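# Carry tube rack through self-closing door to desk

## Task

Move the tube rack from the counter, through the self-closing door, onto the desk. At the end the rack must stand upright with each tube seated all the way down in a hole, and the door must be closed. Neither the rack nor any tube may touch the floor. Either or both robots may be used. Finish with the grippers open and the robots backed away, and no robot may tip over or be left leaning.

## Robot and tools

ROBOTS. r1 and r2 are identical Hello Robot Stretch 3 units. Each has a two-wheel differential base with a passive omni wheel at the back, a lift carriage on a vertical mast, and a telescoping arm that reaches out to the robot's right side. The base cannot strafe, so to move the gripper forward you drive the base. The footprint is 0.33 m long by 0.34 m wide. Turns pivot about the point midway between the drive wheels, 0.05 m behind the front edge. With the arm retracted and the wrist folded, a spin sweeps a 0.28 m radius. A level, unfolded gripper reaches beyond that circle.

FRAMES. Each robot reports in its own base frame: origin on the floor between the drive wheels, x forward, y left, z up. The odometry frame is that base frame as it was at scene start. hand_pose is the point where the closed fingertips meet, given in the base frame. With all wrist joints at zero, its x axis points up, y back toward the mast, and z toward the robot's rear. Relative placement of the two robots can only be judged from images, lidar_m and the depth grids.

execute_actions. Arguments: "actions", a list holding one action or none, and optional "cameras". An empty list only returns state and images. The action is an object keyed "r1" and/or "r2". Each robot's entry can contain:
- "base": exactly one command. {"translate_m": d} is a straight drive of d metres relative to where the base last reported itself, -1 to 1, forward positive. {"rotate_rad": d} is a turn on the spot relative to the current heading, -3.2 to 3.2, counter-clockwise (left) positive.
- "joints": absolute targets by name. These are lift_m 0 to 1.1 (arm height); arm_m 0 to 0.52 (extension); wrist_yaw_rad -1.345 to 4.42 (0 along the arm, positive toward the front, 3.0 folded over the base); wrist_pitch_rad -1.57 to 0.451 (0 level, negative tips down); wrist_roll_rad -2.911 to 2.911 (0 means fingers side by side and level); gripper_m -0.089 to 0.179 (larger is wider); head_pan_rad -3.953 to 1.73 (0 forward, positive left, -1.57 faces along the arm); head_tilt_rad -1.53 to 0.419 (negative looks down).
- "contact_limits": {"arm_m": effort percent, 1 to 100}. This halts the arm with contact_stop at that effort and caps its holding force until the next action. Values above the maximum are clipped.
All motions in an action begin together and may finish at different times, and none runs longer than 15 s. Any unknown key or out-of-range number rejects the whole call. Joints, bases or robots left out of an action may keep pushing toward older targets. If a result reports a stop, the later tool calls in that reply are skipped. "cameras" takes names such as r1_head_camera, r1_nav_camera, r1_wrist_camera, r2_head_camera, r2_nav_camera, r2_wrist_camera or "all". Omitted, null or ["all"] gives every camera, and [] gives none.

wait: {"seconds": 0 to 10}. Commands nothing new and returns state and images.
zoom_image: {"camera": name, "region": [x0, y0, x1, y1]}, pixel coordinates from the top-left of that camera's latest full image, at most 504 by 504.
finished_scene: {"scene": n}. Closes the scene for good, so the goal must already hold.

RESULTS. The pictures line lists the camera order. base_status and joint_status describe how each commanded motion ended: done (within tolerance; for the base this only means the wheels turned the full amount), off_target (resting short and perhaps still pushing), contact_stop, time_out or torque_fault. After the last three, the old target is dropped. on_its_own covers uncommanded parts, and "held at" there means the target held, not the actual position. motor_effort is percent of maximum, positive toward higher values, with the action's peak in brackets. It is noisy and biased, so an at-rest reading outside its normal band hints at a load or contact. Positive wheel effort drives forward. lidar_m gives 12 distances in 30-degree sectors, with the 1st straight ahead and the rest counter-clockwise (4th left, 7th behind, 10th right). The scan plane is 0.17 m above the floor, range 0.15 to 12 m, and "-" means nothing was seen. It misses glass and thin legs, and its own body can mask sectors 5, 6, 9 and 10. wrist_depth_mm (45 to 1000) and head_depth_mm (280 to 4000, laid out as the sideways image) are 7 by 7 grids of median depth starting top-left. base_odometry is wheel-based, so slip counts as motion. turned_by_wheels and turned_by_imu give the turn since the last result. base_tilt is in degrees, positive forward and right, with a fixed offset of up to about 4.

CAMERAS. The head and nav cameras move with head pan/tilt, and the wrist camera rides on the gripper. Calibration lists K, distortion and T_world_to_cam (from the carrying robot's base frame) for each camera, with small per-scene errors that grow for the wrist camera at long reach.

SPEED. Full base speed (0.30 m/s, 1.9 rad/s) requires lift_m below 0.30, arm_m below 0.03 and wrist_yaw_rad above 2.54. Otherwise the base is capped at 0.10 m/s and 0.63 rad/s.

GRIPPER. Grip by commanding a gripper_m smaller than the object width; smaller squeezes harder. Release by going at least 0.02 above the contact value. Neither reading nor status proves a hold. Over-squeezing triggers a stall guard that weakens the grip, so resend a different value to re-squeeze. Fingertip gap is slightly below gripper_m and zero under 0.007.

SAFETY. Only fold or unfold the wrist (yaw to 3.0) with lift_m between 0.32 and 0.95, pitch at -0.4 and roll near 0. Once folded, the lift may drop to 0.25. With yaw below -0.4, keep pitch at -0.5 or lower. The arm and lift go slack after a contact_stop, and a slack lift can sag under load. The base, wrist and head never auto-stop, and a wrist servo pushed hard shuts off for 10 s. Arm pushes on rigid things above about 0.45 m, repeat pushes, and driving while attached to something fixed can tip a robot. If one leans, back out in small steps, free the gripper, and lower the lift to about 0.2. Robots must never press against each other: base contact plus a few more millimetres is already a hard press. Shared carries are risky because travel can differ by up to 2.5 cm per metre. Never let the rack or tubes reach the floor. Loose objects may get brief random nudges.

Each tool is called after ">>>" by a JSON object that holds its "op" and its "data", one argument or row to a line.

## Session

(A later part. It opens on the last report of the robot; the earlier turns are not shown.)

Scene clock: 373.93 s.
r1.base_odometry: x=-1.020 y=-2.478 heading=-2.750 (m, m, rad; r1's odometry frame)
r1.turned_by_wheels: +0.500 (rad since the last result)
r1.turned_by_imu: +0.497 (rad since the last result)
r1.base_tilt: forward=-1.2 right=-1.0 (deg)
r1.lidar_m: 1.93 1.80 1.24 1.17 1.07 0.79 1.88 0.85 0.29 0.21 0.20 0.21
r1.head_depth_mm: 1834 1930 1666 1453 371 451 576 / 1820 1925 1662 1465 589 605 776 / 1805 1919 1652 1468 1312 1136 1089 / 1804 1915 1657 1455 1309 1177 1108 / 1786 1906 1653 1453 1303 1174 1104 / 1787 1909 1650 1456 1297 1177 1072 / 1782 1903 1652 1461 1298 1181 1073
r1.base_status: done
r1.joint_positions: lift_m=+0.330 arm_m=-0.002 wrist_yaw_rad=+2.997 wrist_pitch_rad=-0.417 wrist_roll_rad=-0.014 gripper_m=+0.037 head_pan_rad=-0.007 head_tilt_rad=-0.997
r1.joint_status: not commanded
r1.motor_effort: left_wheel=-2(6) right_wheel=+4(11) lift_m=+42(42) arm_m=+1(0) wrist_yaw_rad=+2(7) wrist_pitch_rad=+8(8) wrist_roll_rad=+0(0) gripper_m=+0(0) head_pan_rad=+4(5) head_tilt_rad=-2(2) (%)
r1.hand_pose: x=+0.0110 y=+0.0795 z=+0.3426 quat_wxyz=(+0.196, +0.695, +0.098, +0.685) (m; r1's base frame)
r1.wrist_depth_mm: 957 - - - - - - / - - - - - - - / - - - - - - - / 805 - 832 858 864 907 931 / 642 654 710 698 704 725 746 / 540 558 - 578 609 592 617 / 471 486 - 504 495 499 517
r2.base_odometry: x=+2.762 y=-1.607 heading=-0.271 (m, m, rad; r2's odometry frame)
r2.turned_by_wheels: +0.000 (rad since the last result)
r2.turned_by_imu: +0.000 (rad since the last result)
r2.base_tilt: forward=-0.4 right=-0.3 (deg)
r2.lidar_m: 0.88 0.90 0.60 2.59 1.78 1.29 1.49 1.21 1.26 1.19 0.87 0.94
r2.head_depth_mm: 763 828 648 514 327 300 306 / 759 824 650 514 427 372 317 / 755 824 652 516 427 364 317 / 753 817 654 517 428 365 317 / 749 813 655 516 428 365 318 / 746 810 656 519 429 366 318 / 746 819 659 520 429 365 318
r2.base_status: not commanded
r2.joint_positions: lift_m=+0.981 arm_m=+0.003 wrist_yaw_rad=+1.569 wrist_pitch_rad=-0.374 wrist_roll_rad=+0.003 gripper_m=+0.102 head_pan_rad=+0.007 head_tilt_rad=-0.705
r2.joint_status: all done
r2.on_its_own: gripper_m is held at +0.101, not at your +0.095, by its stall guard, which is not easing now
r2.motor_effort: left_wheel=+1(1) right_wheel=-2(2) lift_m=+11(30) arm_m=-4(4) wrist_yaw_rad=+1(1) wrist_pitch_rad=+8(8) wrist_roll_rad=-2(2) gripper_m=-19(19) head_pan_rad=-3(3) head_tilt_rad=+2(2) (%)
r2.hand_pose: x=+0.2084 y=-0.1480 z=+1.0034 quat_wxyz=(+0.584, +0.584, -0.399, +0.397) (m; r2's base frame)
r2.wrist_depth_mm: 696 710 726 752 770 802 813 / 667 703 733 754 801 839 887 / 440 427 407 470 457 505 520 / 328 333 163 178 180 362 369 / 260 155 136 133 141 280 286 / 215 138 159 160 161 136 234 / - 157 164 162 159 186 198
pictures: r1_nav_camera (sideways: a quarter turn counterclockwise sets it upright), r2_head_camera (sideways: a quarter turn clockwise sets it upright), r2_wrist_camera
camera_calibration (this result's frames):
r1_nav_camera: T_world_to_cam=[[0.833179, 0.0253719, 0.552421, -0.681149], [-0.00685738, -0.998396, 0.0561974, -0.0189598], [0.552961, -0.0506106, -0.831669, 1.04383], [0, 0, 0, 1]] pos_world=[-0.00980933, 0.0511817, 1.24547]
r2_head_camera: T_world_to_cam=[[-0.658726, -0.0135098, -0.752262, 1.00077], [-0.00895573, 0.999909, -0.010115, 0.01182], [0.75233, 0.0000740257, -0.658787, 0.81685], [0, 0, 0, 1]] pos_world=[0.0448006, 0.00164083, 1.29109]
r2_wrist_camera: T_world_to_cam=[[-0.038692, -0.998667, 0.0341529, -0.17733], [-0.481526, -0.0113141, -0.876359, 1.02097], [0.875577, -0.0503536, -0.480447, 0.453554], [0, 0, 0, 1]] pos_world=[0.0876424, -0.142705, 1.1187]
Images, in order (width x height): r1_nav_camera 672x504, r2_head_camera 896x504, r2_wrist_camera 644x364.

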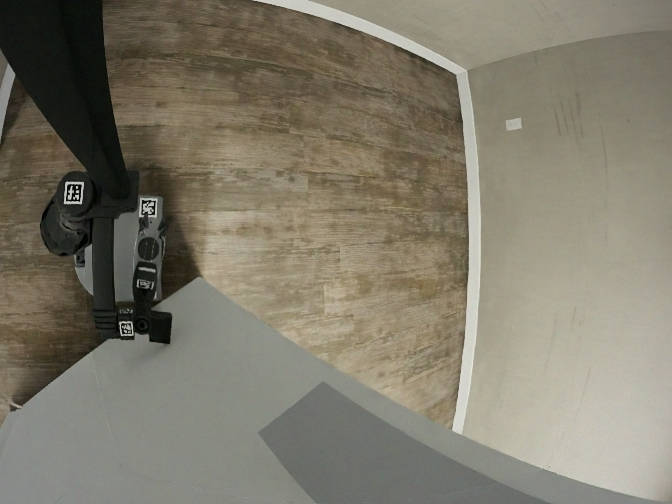

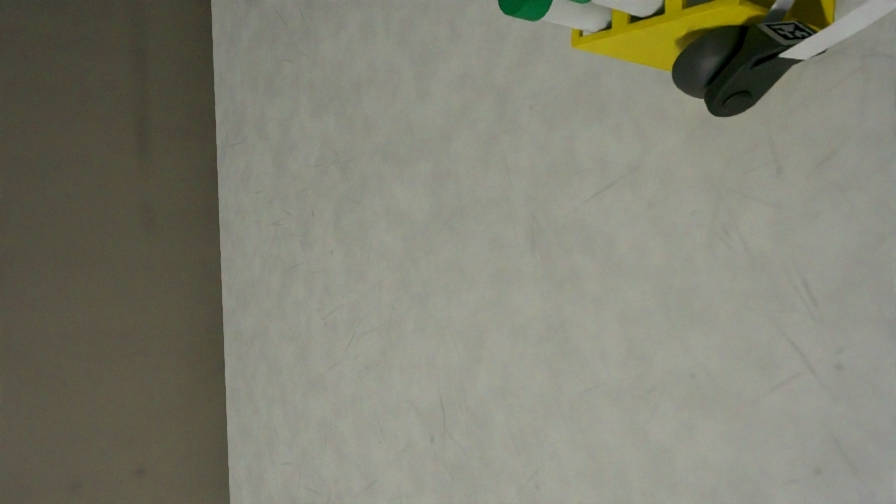

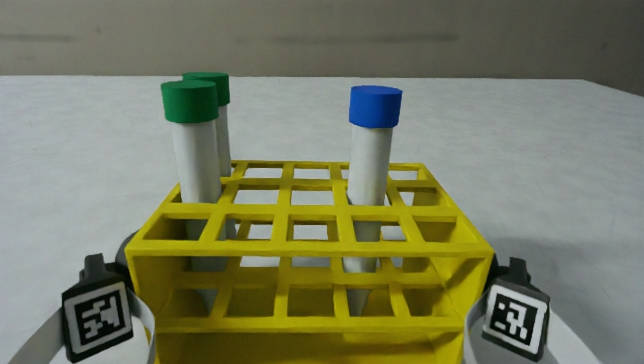

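>>> {"op": "execute_actions", "data": {
  "actions": [
    {"r1":{"base":{"translate_m":-0.12}},"r2":{"joints":{"lift_m":0.967}}}
  ],
  "cameras": ["r2_wrist_camera"]
}}

>>> {"op": "execute_actions", "data": {
  "actions": [
    {"r1":{"base":{"translate_m":-0.13}},"r2":{"joints":{"gripper_m":0.179}}}
  ],
  "cameras": ["r2_wrist_camera"]
}}

>>> {"op": "execute_actions", "data": {
  "actions": [
    {"r1":{"base":{"translate_m":-0.62}},"r2":{"base":{"translate_m":-0.3}}}
  ]
}}

Scene clock: 382.43 s.
r1.base_odometry: x=-0.909 y=-2.433 heading=-2.750 (m, m, rad; r1's odometry frame)
r1.turned_by_wheels: +0.000 (rad since the last result)
r1.turned_by_imu: -0.002 (rad since the last result)
r1.base_tilt: forward=-1.2 right=-1.0 (deg)
r1.lidar_m: 0.25 1.79 1.23 1.16 0.88 0.69 1.77 2.29 0.31 0.21 0.19 0.20
r1.head_depth_mm: - - - 295 343 431 575 / - - 296 339 427 569 755 / 1930 1917 1600 440 563 841 1092 / 1919 1918 1657 1458 1303 1163 1102 / 1899 1925 1651 1462 1306 1177 1104 / 1899 1910 1656 1454 1301 1179 1074 / 1901 1895 1646 1450 1297 1174 1076
r1.base_status: done
r1.joint_positions: lift_m=+0.330 arm_m=-0.002 wrist_yaw_rad=+3.001 wrist_pitch_rad=-0.417 wrist_roll_rad=-0.014 gripper_m=+0.037 head_pan_rad=-0.007 head_tilt_rad=-0.997
r1.joint_status: not commanded
r1.motor_effort: left_wheel=-1(9) right_wheel=+4(4) lift_m=+42(41) arm_m=+0(1) wrist_yaw_rad=-1(1) wrist_pitch_rad=+8(8) wrist_roll_rad=+1(0) gripper_m=-1(0) head_pan_rad=+4(4) head_tilt_rad=-3(2) (%)
r1.hand_pose: x=+0.0102 y=+0.0796 z=+0.3426 quat_wxyz=(+0.194, +0.695, +0.099, +0.685) (m; r1's base frame)
r1.wrist_depth_mm: 930 - - - - - - / 947 - - - - - - / 916 - - - - - - / 796 - 820 842 873 886 961 / 647 665 721 687 710 729 723 / 533 534 - 568 576 598 606 / 480 489 - 505 490 508 521
r2.base_odometry: x=+2.762 y=-1.607 heading=-0.271 (m, m, rad; r2's odometry frame)
r2.turned_by_wheels: +0.000 (rad since the last result)
r2.turned_by_imu: +0.000 (rad since the last result)
r2.base_tilt: forward=-0.4 right=-0.3 (deg)
r2.lidar_m: 0.89 0.90 0.60 2.60 1.78 1.29 1.47 1.21 1.26 1.19 0.87 0.94
r2.head_depth_mm: 759 826 649 513 396 300 310 / 757 822 650 513 426 371 317 / 755 819 651 516 426 364 317 / 752 812 653 517 427 364 317 / 749 813 653 518 428 365 318 / 746 814 657 518 428 366 318 / 743 820 659 519 429 366 319
r2.base_status: not commanded
r2.joint_positions: lift_m=+0.968 arm_m=+0.003 wrist_yaw_rad=+1.569 wrist_pitch_rad=-0.368 wrist_roll_rad=+0.003 gripper_m=+0.102 head_pan_rad=+0.007 head_tilt_rad=-0.705
r2.joint_status: all done
r2.on_its_own: gripper_m is held at +0.101, not at your +0.095, by its stall guard, which is not easing now
r2.motor_effort: left_wheel=+1(1) right_wheel=-2(2) lift_m=+10(9) arm_m=-4(4) wrist_yaw_rad=+1(1) wrist_pitch_rad=+6(8) wrist_roll_rad=-2(2) gripper_m=-19(19) head_pan_rad=-2(4) head_tilt_rad=+2(3) (%)
r2.hand_pose: x=+0.2091 y=-0.1480 z=+0.9919 quat_wxyz=(+0.583, +0.583, -0.401, +0.399) (m; r2's base frame)
r2.wrist_depth_mm: 685 703 743 747 777 800 834 / 647 659 630 726 767 815 855 / 414 399 382 443 429 478 490 / 306 306 149 172 179 339 348 / 243 155 135 132 139 262 268 / 208 138 159 159 160 135 216 / - 157 160 161 160 173 184
pictures: r2_wrist_camera
camera_calibration (this result's frames):
r2_wrist_camera: T_world_to_cam=[[-0.0388999, -0.998667, 0.0339235, -0.176639], [-0.47623, -0.011317, -0.879248, 1.01294], [0.87846, -0.050358, -0.475155, 0.441542], [0, 0, 0, 1]] pos_world=[0.0876449, -0.142705, 1.10642]
Images, in order (width x height): r2_wrist_camera 644x364.

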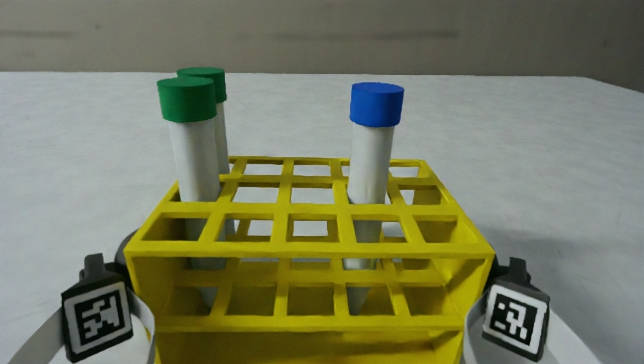

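Scene clock: 384.70 s.
r1.base_odometry: x=-0.789 y=-2.383 heading=-2.750 (m, m, rad; r1's odometry frame)
r1.turned_by_wheels: +0.000 (rad since the last result)
r1.turned_by_imu: -0.002 (rad since the last result)
r1.base_tilt: forward=-1.2 right=-1.2 (deg)
r1.lidar_m: 0.21 1.78 1.23 1.15 0.68 0.58 1.64 2.17 0.35 0.21 0.18 0.18
r1.head_depth_mm: - - - - 315 400 575 / - - - 299 371 518 721 / - - 291 345 471 735 1088 / - - 322 432 645 1134 1108 / - 312 417 1414 1290 1184 1104 / 2031 1910 1646 1460 1306 1180 1077 / 2018 1909 1638 1454 1297 1178 1070
r1.base_status: done
r1.joint_positions: lift_m=+0.330 arm_m=-0.002 wrist_yaw_rad=+3.001 wrist_pitch_rad=-0.417 wrist_roll_rad=-0.014 gripper_m=+0.037 head_pan_rad=-0.007 head_tilt_rad=-0.997
r1.joint_status: not commanded
r1.motor_effort: left_wheel=-2(7) right_wheel=+5(6) lift_m=+42(43) arm_m=+0(0) wrist_yaw_rad=-1(1) wrist_pitch_rad=+8(8) wrist_roll_rad=+0(1) gripper_m=+0(1) head_pan_rad=+4(4) head_tilt_rad=-2(2) (%)
r1.hand_pose: x=+0.0101 y=+0.0796 z=+0.3426 quat_wxyz=(+0.194, +0.695, +0.099, +0.685) (m; r1's base frame)
r1.wrist_depth_mm: 729 - - - - - - / 753 - - - - - - / 740 - - - - - - / 713 - 816 857 892 940 937 / 630 640 728 677 704 727 732 / 549 560 - 563 592 585 596 / 472 486 - 505 505 511 512
r2.base_odometry: x=+2.762 y=-1.607 heading=-0.271 (m, m, rad; r2's odometry frame)
r2.turned_by_wheels: +0.000 (rad since the last result)
r2.turned_by_imu: +0.000 (rad since the last result)
r2.base_tilt: forward=-0.4 right=-0.2 (deg)
r2.lidar_m: 0.88 0.90 0.60 2.59 1.78 1.29 1.45 1.21 1.27 1.19 0.87 0.94
r2.head_depth_mm: 759 828 648 515 411 315 311 / 755 823 650 515 427 380 311 / 754 822 652 516 428 364 317 / 750 815 653 516 428 364 318 / 751 811 655 517 428 365 318 / 747 810 658 519 428 365 318 / 743 822 656 519 429 366 318
r2.base_status: not commanded
r2.joint_positions: lift_m=+0.968 arm_m=+0.003 wrist_yaw_rad=+1.569 wrist_pitch_rad=-0.368 wrist_roll_rad=+0.003 gripper_m=+0.179 head_pan_rad=+0.007 head_tilt_rad=-0.705
r2.joint_status: all done
r2.motor_effort: left_wheel=+1(1) right_wheel=-2(2) lift_m=+10(10) arm_m=-5(3) wrist_yaw_rad=+0(1) wrist_pitch_rad=+6(6) wrist_roll_rad=-2(2) gripper_m=+0(85) head_pan_rad=-3(3) head_tilt_rad=+2(2) (%)
r2.hand_pose: x=+0.2091 y=-0.1480 z=+0.9918 quat_wxyz=(+0.583, +0.583, -0.401, +0.399) (m; r2's base frame)
r2.wrist_depth_mm: 690 720 736 741 777 792 815 / 643 665 692 729 774 805 847 / 412 391 382 444 426 476 492 / 306 310 163 174 169 338 347 / 243 191 138 139 143 263 267 / - 142 157 156 157 135 219 / - 163 163 168 165 175 190
pictures: r2_wrist_camera
camera_calibration (this result's frames):
r2_wrist_camera: T_world_to_cam=[[-0.0388992, -0.998667, 0.0339262, -0.176642], [-0.476221, -0.0113202, -0.879253, 1.01294], [0.878465, -0.0503586, -0.475146, 0.441529], [0, 0, 0, 1]] pos_world=[0.0876449, -0.142705, 1.10642]
Images, in order (width x height): r2_wrist_camera 644x364.

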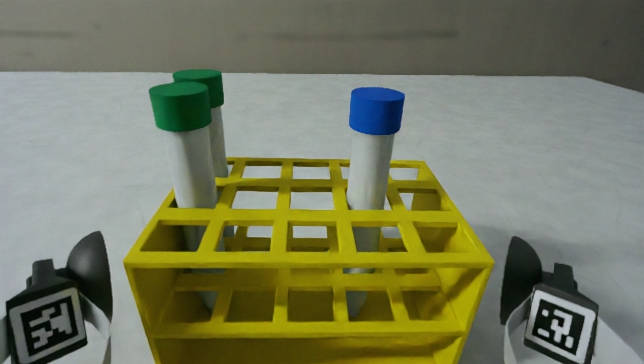

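Scene clock: 392.07 s.
r1.base_odometry: x=-0.216 y=-2.147 heading=-2.750 (m, m, rad; r1's odometry frame)
r1.turned_by_wheels: +0.000 (rad since the last result)
r1.turned_by_imu: -0.008 (rad since the last result)
r1.base_tilt: forward=-1.5 right=-0.9 (deg)
r1.lidar_m: - 0.15 0.19 0.34 1.13 1.45 0.76 0.75 2.59 0.69 0.22 0.15
r1.head_depth_mm: - - - - 333 685 1082 / - - - - 329 663 1103 / - - - - 336 640 1105 / - - - - 331 619 1103 / - - - - 325 600 1099 / - - - - 320 583 1079 / - - - - 326 565 1047
r1.base_status: done
r1.joint_positions: lift_m=+0.330 arm_m=-0.002 wrist_yaw_rad=+3.003 wrist_pitch_rad=-0.417 wrist_roll_rad=-0.014 gripper_m=+0.037 head_pan_rad=-0.007 head_tilt_rad=-0.998
r1.joint_status: not commanded
r1.motor_effort: left_wheel=+0(9) right_wheel=+1(11) lift_m=+41(42) arm_m=+0(1) wrist_yaw_rad=-2(4) wrist_pitch_rad=+8(8) wrist_roll_rad=+1(0) gripper_m=+0(1) head_pan_rad=+4(5) head_tilt_rad=-1(2) (%)
r1.hand_pose: x=+0.0098 y=+0.0796 z=+0.3425 quat_wxyz=(+0.194, +0.695, +0.100, +0.685) (m; r1's base frame)
r1.wrist_depth_mm: 867 - 995 341 274 181 135 / 953 - - 377 280 183 137 / 993 - - 413 289 187 139 / 776 - 815 454 297 189 141 / 651 664 702 501 300 193 142 / 549 552 - 551 278 198 144 / 476 484 - 494 348 201 145
r2.base_odometry: x=+2.473 y=-1.526 heading=-0.271 (m, m, rad; r2's odometry frame)
r2.turned_by_wheels: +0.000 (rad since the last result)
r2.turned_by_imu: -0.002 (rad since the last result)
r2.base_tilt: forward=-0.4 right=-0.3 (deg)
r2.lidar_m: 1.18 0.83 1.56 2.57 1.32 0.99 0.76 0.75 1.12 1.21 1.23 1.07
r2.head_depth_mm: 1032 886 545 514 1621 1388 1209 / 1037 882 534 513 1590 1453 1188 / 1034 884 651 516 1588 1397 1210 / 1026 881 652 517 1596 1394 1214 / 1022 890 654 518 1594 1402 1211 / 1020 891 658 518 1554 1400 1225 / 1016 895 657 519 1543 1349 1216
r2.base_status: done
r2.joint_positions: lift_m=+0.968 arm_m=+0.003 wrist_yaw_rad=+1.569 wrist_pitch_rad=-0.368 wrist_roll_rad=+0.003 gripper_m=+0.179 head_pan_rad=+0.007 head_tilt_rad=-0.705
r2.joint_status: not commanded
r2.motor_effort: left_wheel=+1(2) right_wheel=-2(6) lift_m=+10(10) arm_m=-4(4) wrist_yaw_rad=+1(0) wrist_pitch_rad=+6(6) wrist_roll_rad=-2(2) gripper_m=+0(1) head_pan_rad=-3(3) head_tilt_rad=+3(2) (%)
r2.hand_pose: x=+0.2091 y=-0.1480 z=+0.9918 quat_wxyz=(+0.583, +0.583, -0.401, +0.399) (m; r2's base frame)
r2.wrist_depth_mm: 954 983 986 - - - - / 633 673 626 589 759 805 - / 413 422 428 419 466 477 496 / 323 331 347 364 378 389 - / - - - - - - - / - - - - - - - / - - - - - - -
pictures: r1_head_camera (sideways: a quarter turn clockwise sets it upright), r1_nav_camera (sideways: a quarter turn counterclockwise sets it upright), r1_wrist_camera, r2_head_camera (sideways: a quarter turn clockwise sets it upright), r2_nav_camera (sideways: a quarter turn counterclockwise sets it upright), r2_wrist_camera
camera_calibration (this result's frames):
r1_head_camera: T_world_to_cam=[[-0.853287, -0.0586437, -0.518134, 0.700247], [-0.0512596, 0.998277, -0.0285709, 0.0381587], [0.518916, 0.00218013, -0.854822, 1.06537], [0, 0, 0, 1]] pos_world=[0.0466289, 0.000649472, 1.27461]
r1_nav_camera: T_world_to_cam=[[0.834023, 0.0252977, 0.551149, -0.679498], [-0.00685334, -0.998396, 0.0561971, -0.0189593], [0.551687, -0.0506469, -0.832512, 1.04494], [0, 0, 0, 1]] pos_world=[-0.00989122, 0.0511836, 1.24549]
r1_wrist_camera: T_world_to_cam=[[0.990395, -0.120399, 0.0679835, -0.0285991], [-0.00949388, -0.549741, -0.835281, 0.366775], [0.13794, 0.826613, -0.545603, 0.282051], [0, 0, 0, 1]] pos_world=[-0.00709959, -0.034959, 0.462193]
r2_head_camera: T_world_to_cam=[[-0.65869, -0.0135094, -0.752294, 1.00081], [-0.0089551, 0.999909, -0.0101151, 0.0118201], [0.752362, 0.0000741363, -0.65875, 0.816803], [0, 0, 0, 1]] pos_world=[0.0448012, 0.00164083, 1.29109]
r2_nav_camera: T_world_to_cam=[[0.635062, 0.0141227, 0.772332, -0.96771], [0.0586417, -0.997829, -0.029973, 0.0931717], [0.770232, 0.0643256, -0.634511, 0.773584], [0, 0, 0, 1]] pos_world=[0.0132529, 0.0568749, 1.24103]
r2_wrist_camera: T_world_to_cam=[[-0.0388993, -0.998667, 0.0339261, -0.176642], [-0.476221, -0.0113201, -0.879253, 1.01294], [0.878465, -0.0503587, -0.475145, 0.441529], [0, 0, 0, 1]] pos_world=[0.0876449, -0.142705, 1.10642]
Images, in order (width x height): r1_head_camera 896x504, r1_nav_camera 672x504, r1_wrist_camera 644x364, r2_head_camera 896x504, r2_nav_camera 672x504, r2_wrist_camera 644x364.

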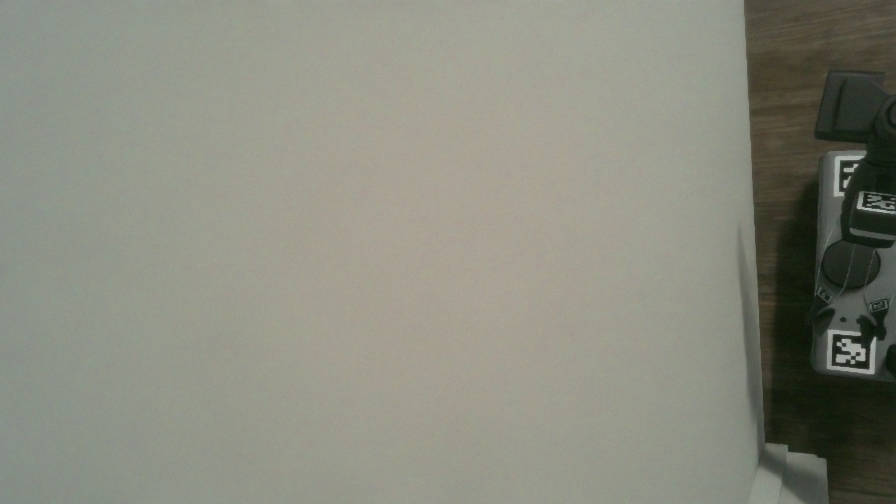

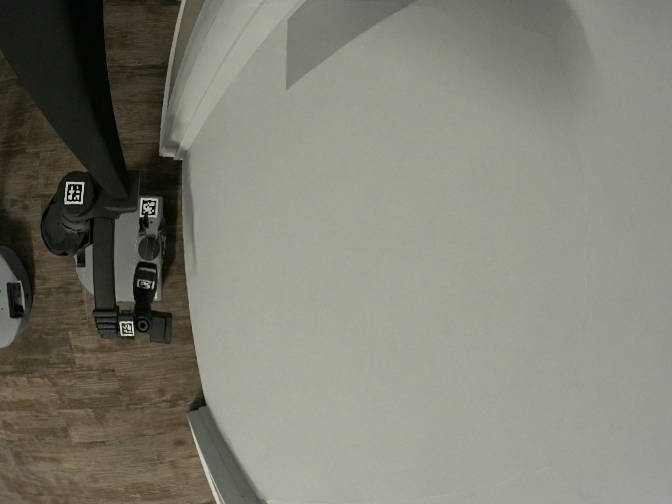

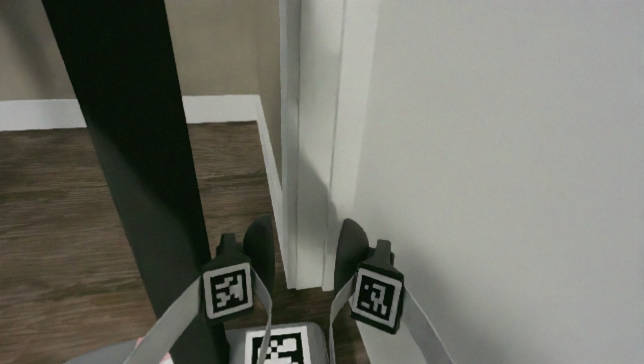

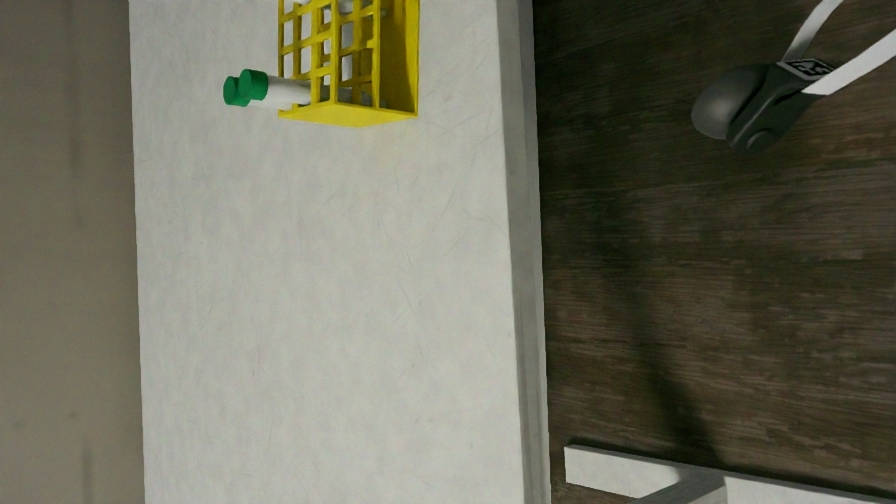

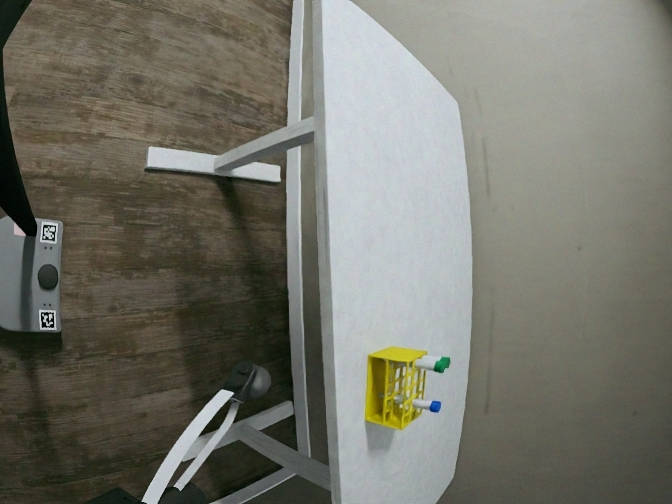

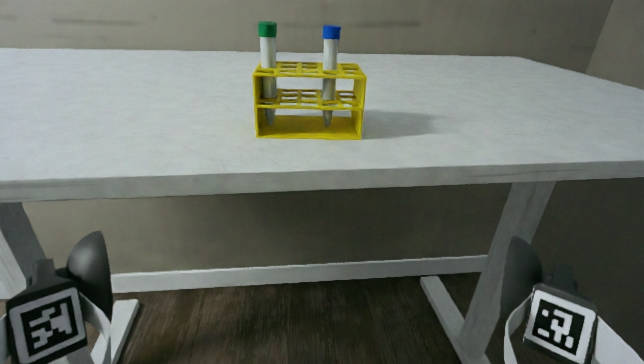

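>>> {"op": "zoom_image", "data": {
  "camera": "r2_wrist_camera",
  "region": [230, 5, 390, 150]
}}

>>> {"op": "execute_actions", "data": {
  "actions": [],
  "cameras": ["r1_head_camera","r1_nav_camera"]
}}

Region (230, 5, 390, 150) of r2_wrist_camera's 644x364 image, scaled by 3.150; it fills the top 457 rows of this view, and the rest is white.

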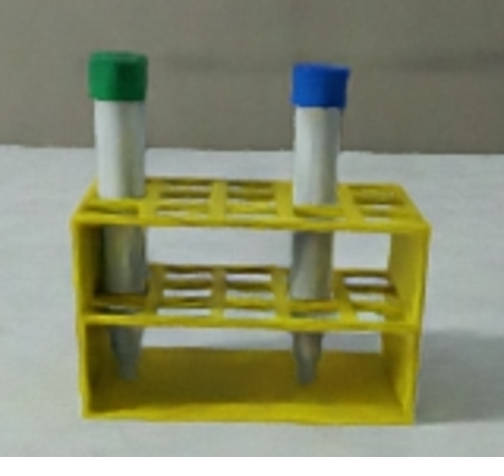

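Scene clock: 395.20 s.
r1.base_odometry: x=-0.216 y=-2.147 heading=-2.750 (m, m, rad; r1's odometry frame)
r1.turned_by_wheels: +0.000 (rad since the last result)
r1.turned_by_imu: -0.001 (rad since the last result)
r1.base_tilt: forward=-1.3 right=-1.1 (deg)
r1.lidar_m: - 0.15 0.19 0.34 1.13 1.45 0.76 0.75 2.60 0.69 0.22 0.15
r1.head_depth_mm: - - - - 334 687 1082 / - - - - 329 663 1109 / - - - - 337 640 1103 / - - - - 331 620 1106 / - - - - 325 600 1104 / - - - - 320 582 1076 / - - - - 325 565 1051
r1.base_status: done
r1.joint_positions: lift_m=+0.330 arm_m=-0.002 wrist_yaw_rad=+3.003 wrist_pitch_rad=-0.417 wrist_roll_rad=-0.014 gripper_m=+0.037 head_pan_rad=-0.007 head_tilt_rad=-0.998
r1.joint_status: not commanded
r1.motor_effort: left_wheel=+0(9) right_wheel=+1(11) lift_m=+42(42) arm_m=+0(1) wrist_yaw_rad=-3(4) wrist_pitch_rad=+8(8) wrist_roll_rad=+1(0) gripper_m=-1(1) head_pan_rad=+5(5) head_tilt_rad=-1(2) (%)
r1.hand_pose: x=+0.0098 y=+0.0796 z=+0.3425 quat_wxyz=(+0.194, +0.695, +0.100, +0.685) (m; r1's base frame)
r1.wrist_depth_mm: 890 - 994 349 274 181 135 / 961 - - 373 281 184 137 / - - - 412 289 187 139 / 791 - 834 456 294 191 140 / 654 662 701 501 300 193 142 / 533 540 - 559 280 198 144 / 468 495 - 491 350 201 146
r2.base_odometry: x=+2.473 y=-1.526 heading=-0.271 (m, m, rad; r2's odometry frame)
r2.turned_by_wheels: +0.000 (rad since the last result)
r2.turned_by_imu: +0.000 (rad since the last result)
r2.base_tilt: forward=-0.4 right=-0.2 (deg)
r2.lidar_m: 1.18 0.82 1.56 2.56 1.32 0.99 0.76 0.75 1.11 1.21 1.23 1.07
r2.head_depth_mm: 1036 880 545 512 1631 1387 1221 / 1037 880 535 515 1591 1458 1187 / 1032 885 652 516 1591 1384 1224 / 1028 886 654 517 1608 1388 1217 / 1021 891 654 517 1588 1387 1211 / 1025 892 655 519 1569 1401 1214 / 1015 896 658 519 1543 1350 1216
r2.base_status: done
r2.joint_positions: lift_m=+0.968 arm_m=+0.003 wrist_yaw_rad=+1.569 wrist_pitch_rad=-0.368 wrist_roll_rad=+0.003 gripper_m=+0.179 head_pan_rad=+0.007 head_tilt_rad=-0.705
r2.joint_status: not commanded
r2.motor_effort: left_wheel=+1(2) right_wheel=-2(6) lift_m=+10(10) arm_m=-4(4) wrist_yaw_rad=+1(0) wrist_pitch_rad=+6(6) wrist_roll_rad=-2(2) gripper_m=+0(1) head_pan_rad=-3(3) head_tilt_rad=+1(2) (%)
r2.hand_pose: x=+0.2091 y=-0.1480 z=+0.9918 quat_wxyz=(+0.583, +0.583, -0.401, +0.399) (m; r2's base frame)
r2.wrist_depth_mm: 970 990 996 - - - - / 644 669 634 584 765 809 - / 416 423 429 416 463 474 493 / 324 332 347 366 377 389 - / - - - - - - - / - - - - - - - / - - - - - - -
pictures: r1_head_camera (sideways: a quarter turn clockwise sets it upright), r1_nav_camera (sideways: a quarter turn counterclockwise sets it upright)
camera_calibration (this result's frames):
r1_head_camera: T_world_to_cam=[[-0.853287, -0.0586435, -0.518134, 0.700247], [-0.0512593, 0.998277, -0.0285709, 0.0381587], [0.518916, 0.00218002, -0.854822, 1.06537], [0, 0, 0, 1]] pos_world=[0.0466289, 0.000649463, 1.27461]
r1_nav_camera: T_world_to_cam=[[0.834023, 0.0252975, 0.551149, -0.679498], [-0.00685357, -0.998396, 0.0561971, -0.0189593], [0.551687, -0.050647, -0.832512, 1.04494], [0, 0, 0, 1]] pos_world=[-0.00989121, 0.0511836, 1.24549]
Images, in order (width x height): r1_head_camera 896x504, r1_nav_camera 672x504.

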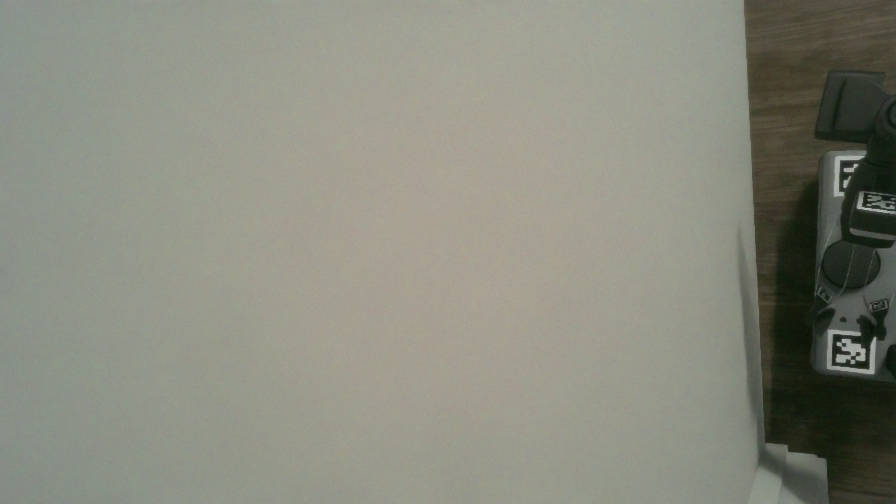

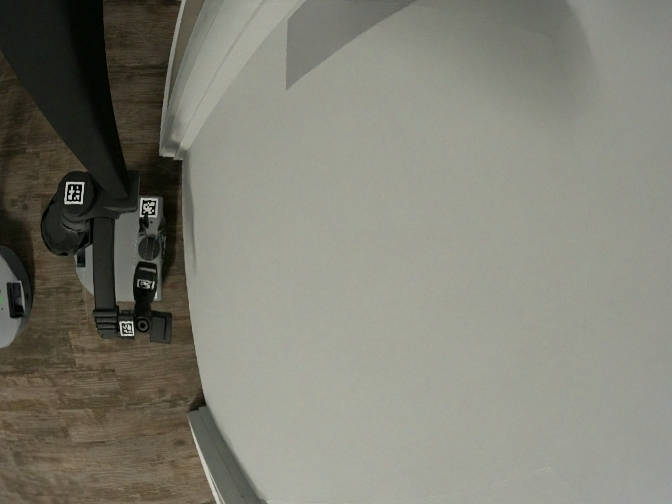

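>>> {"op": "finished_scene", "data": {
  "scene": 1
}}

The scene is finished: the task was done.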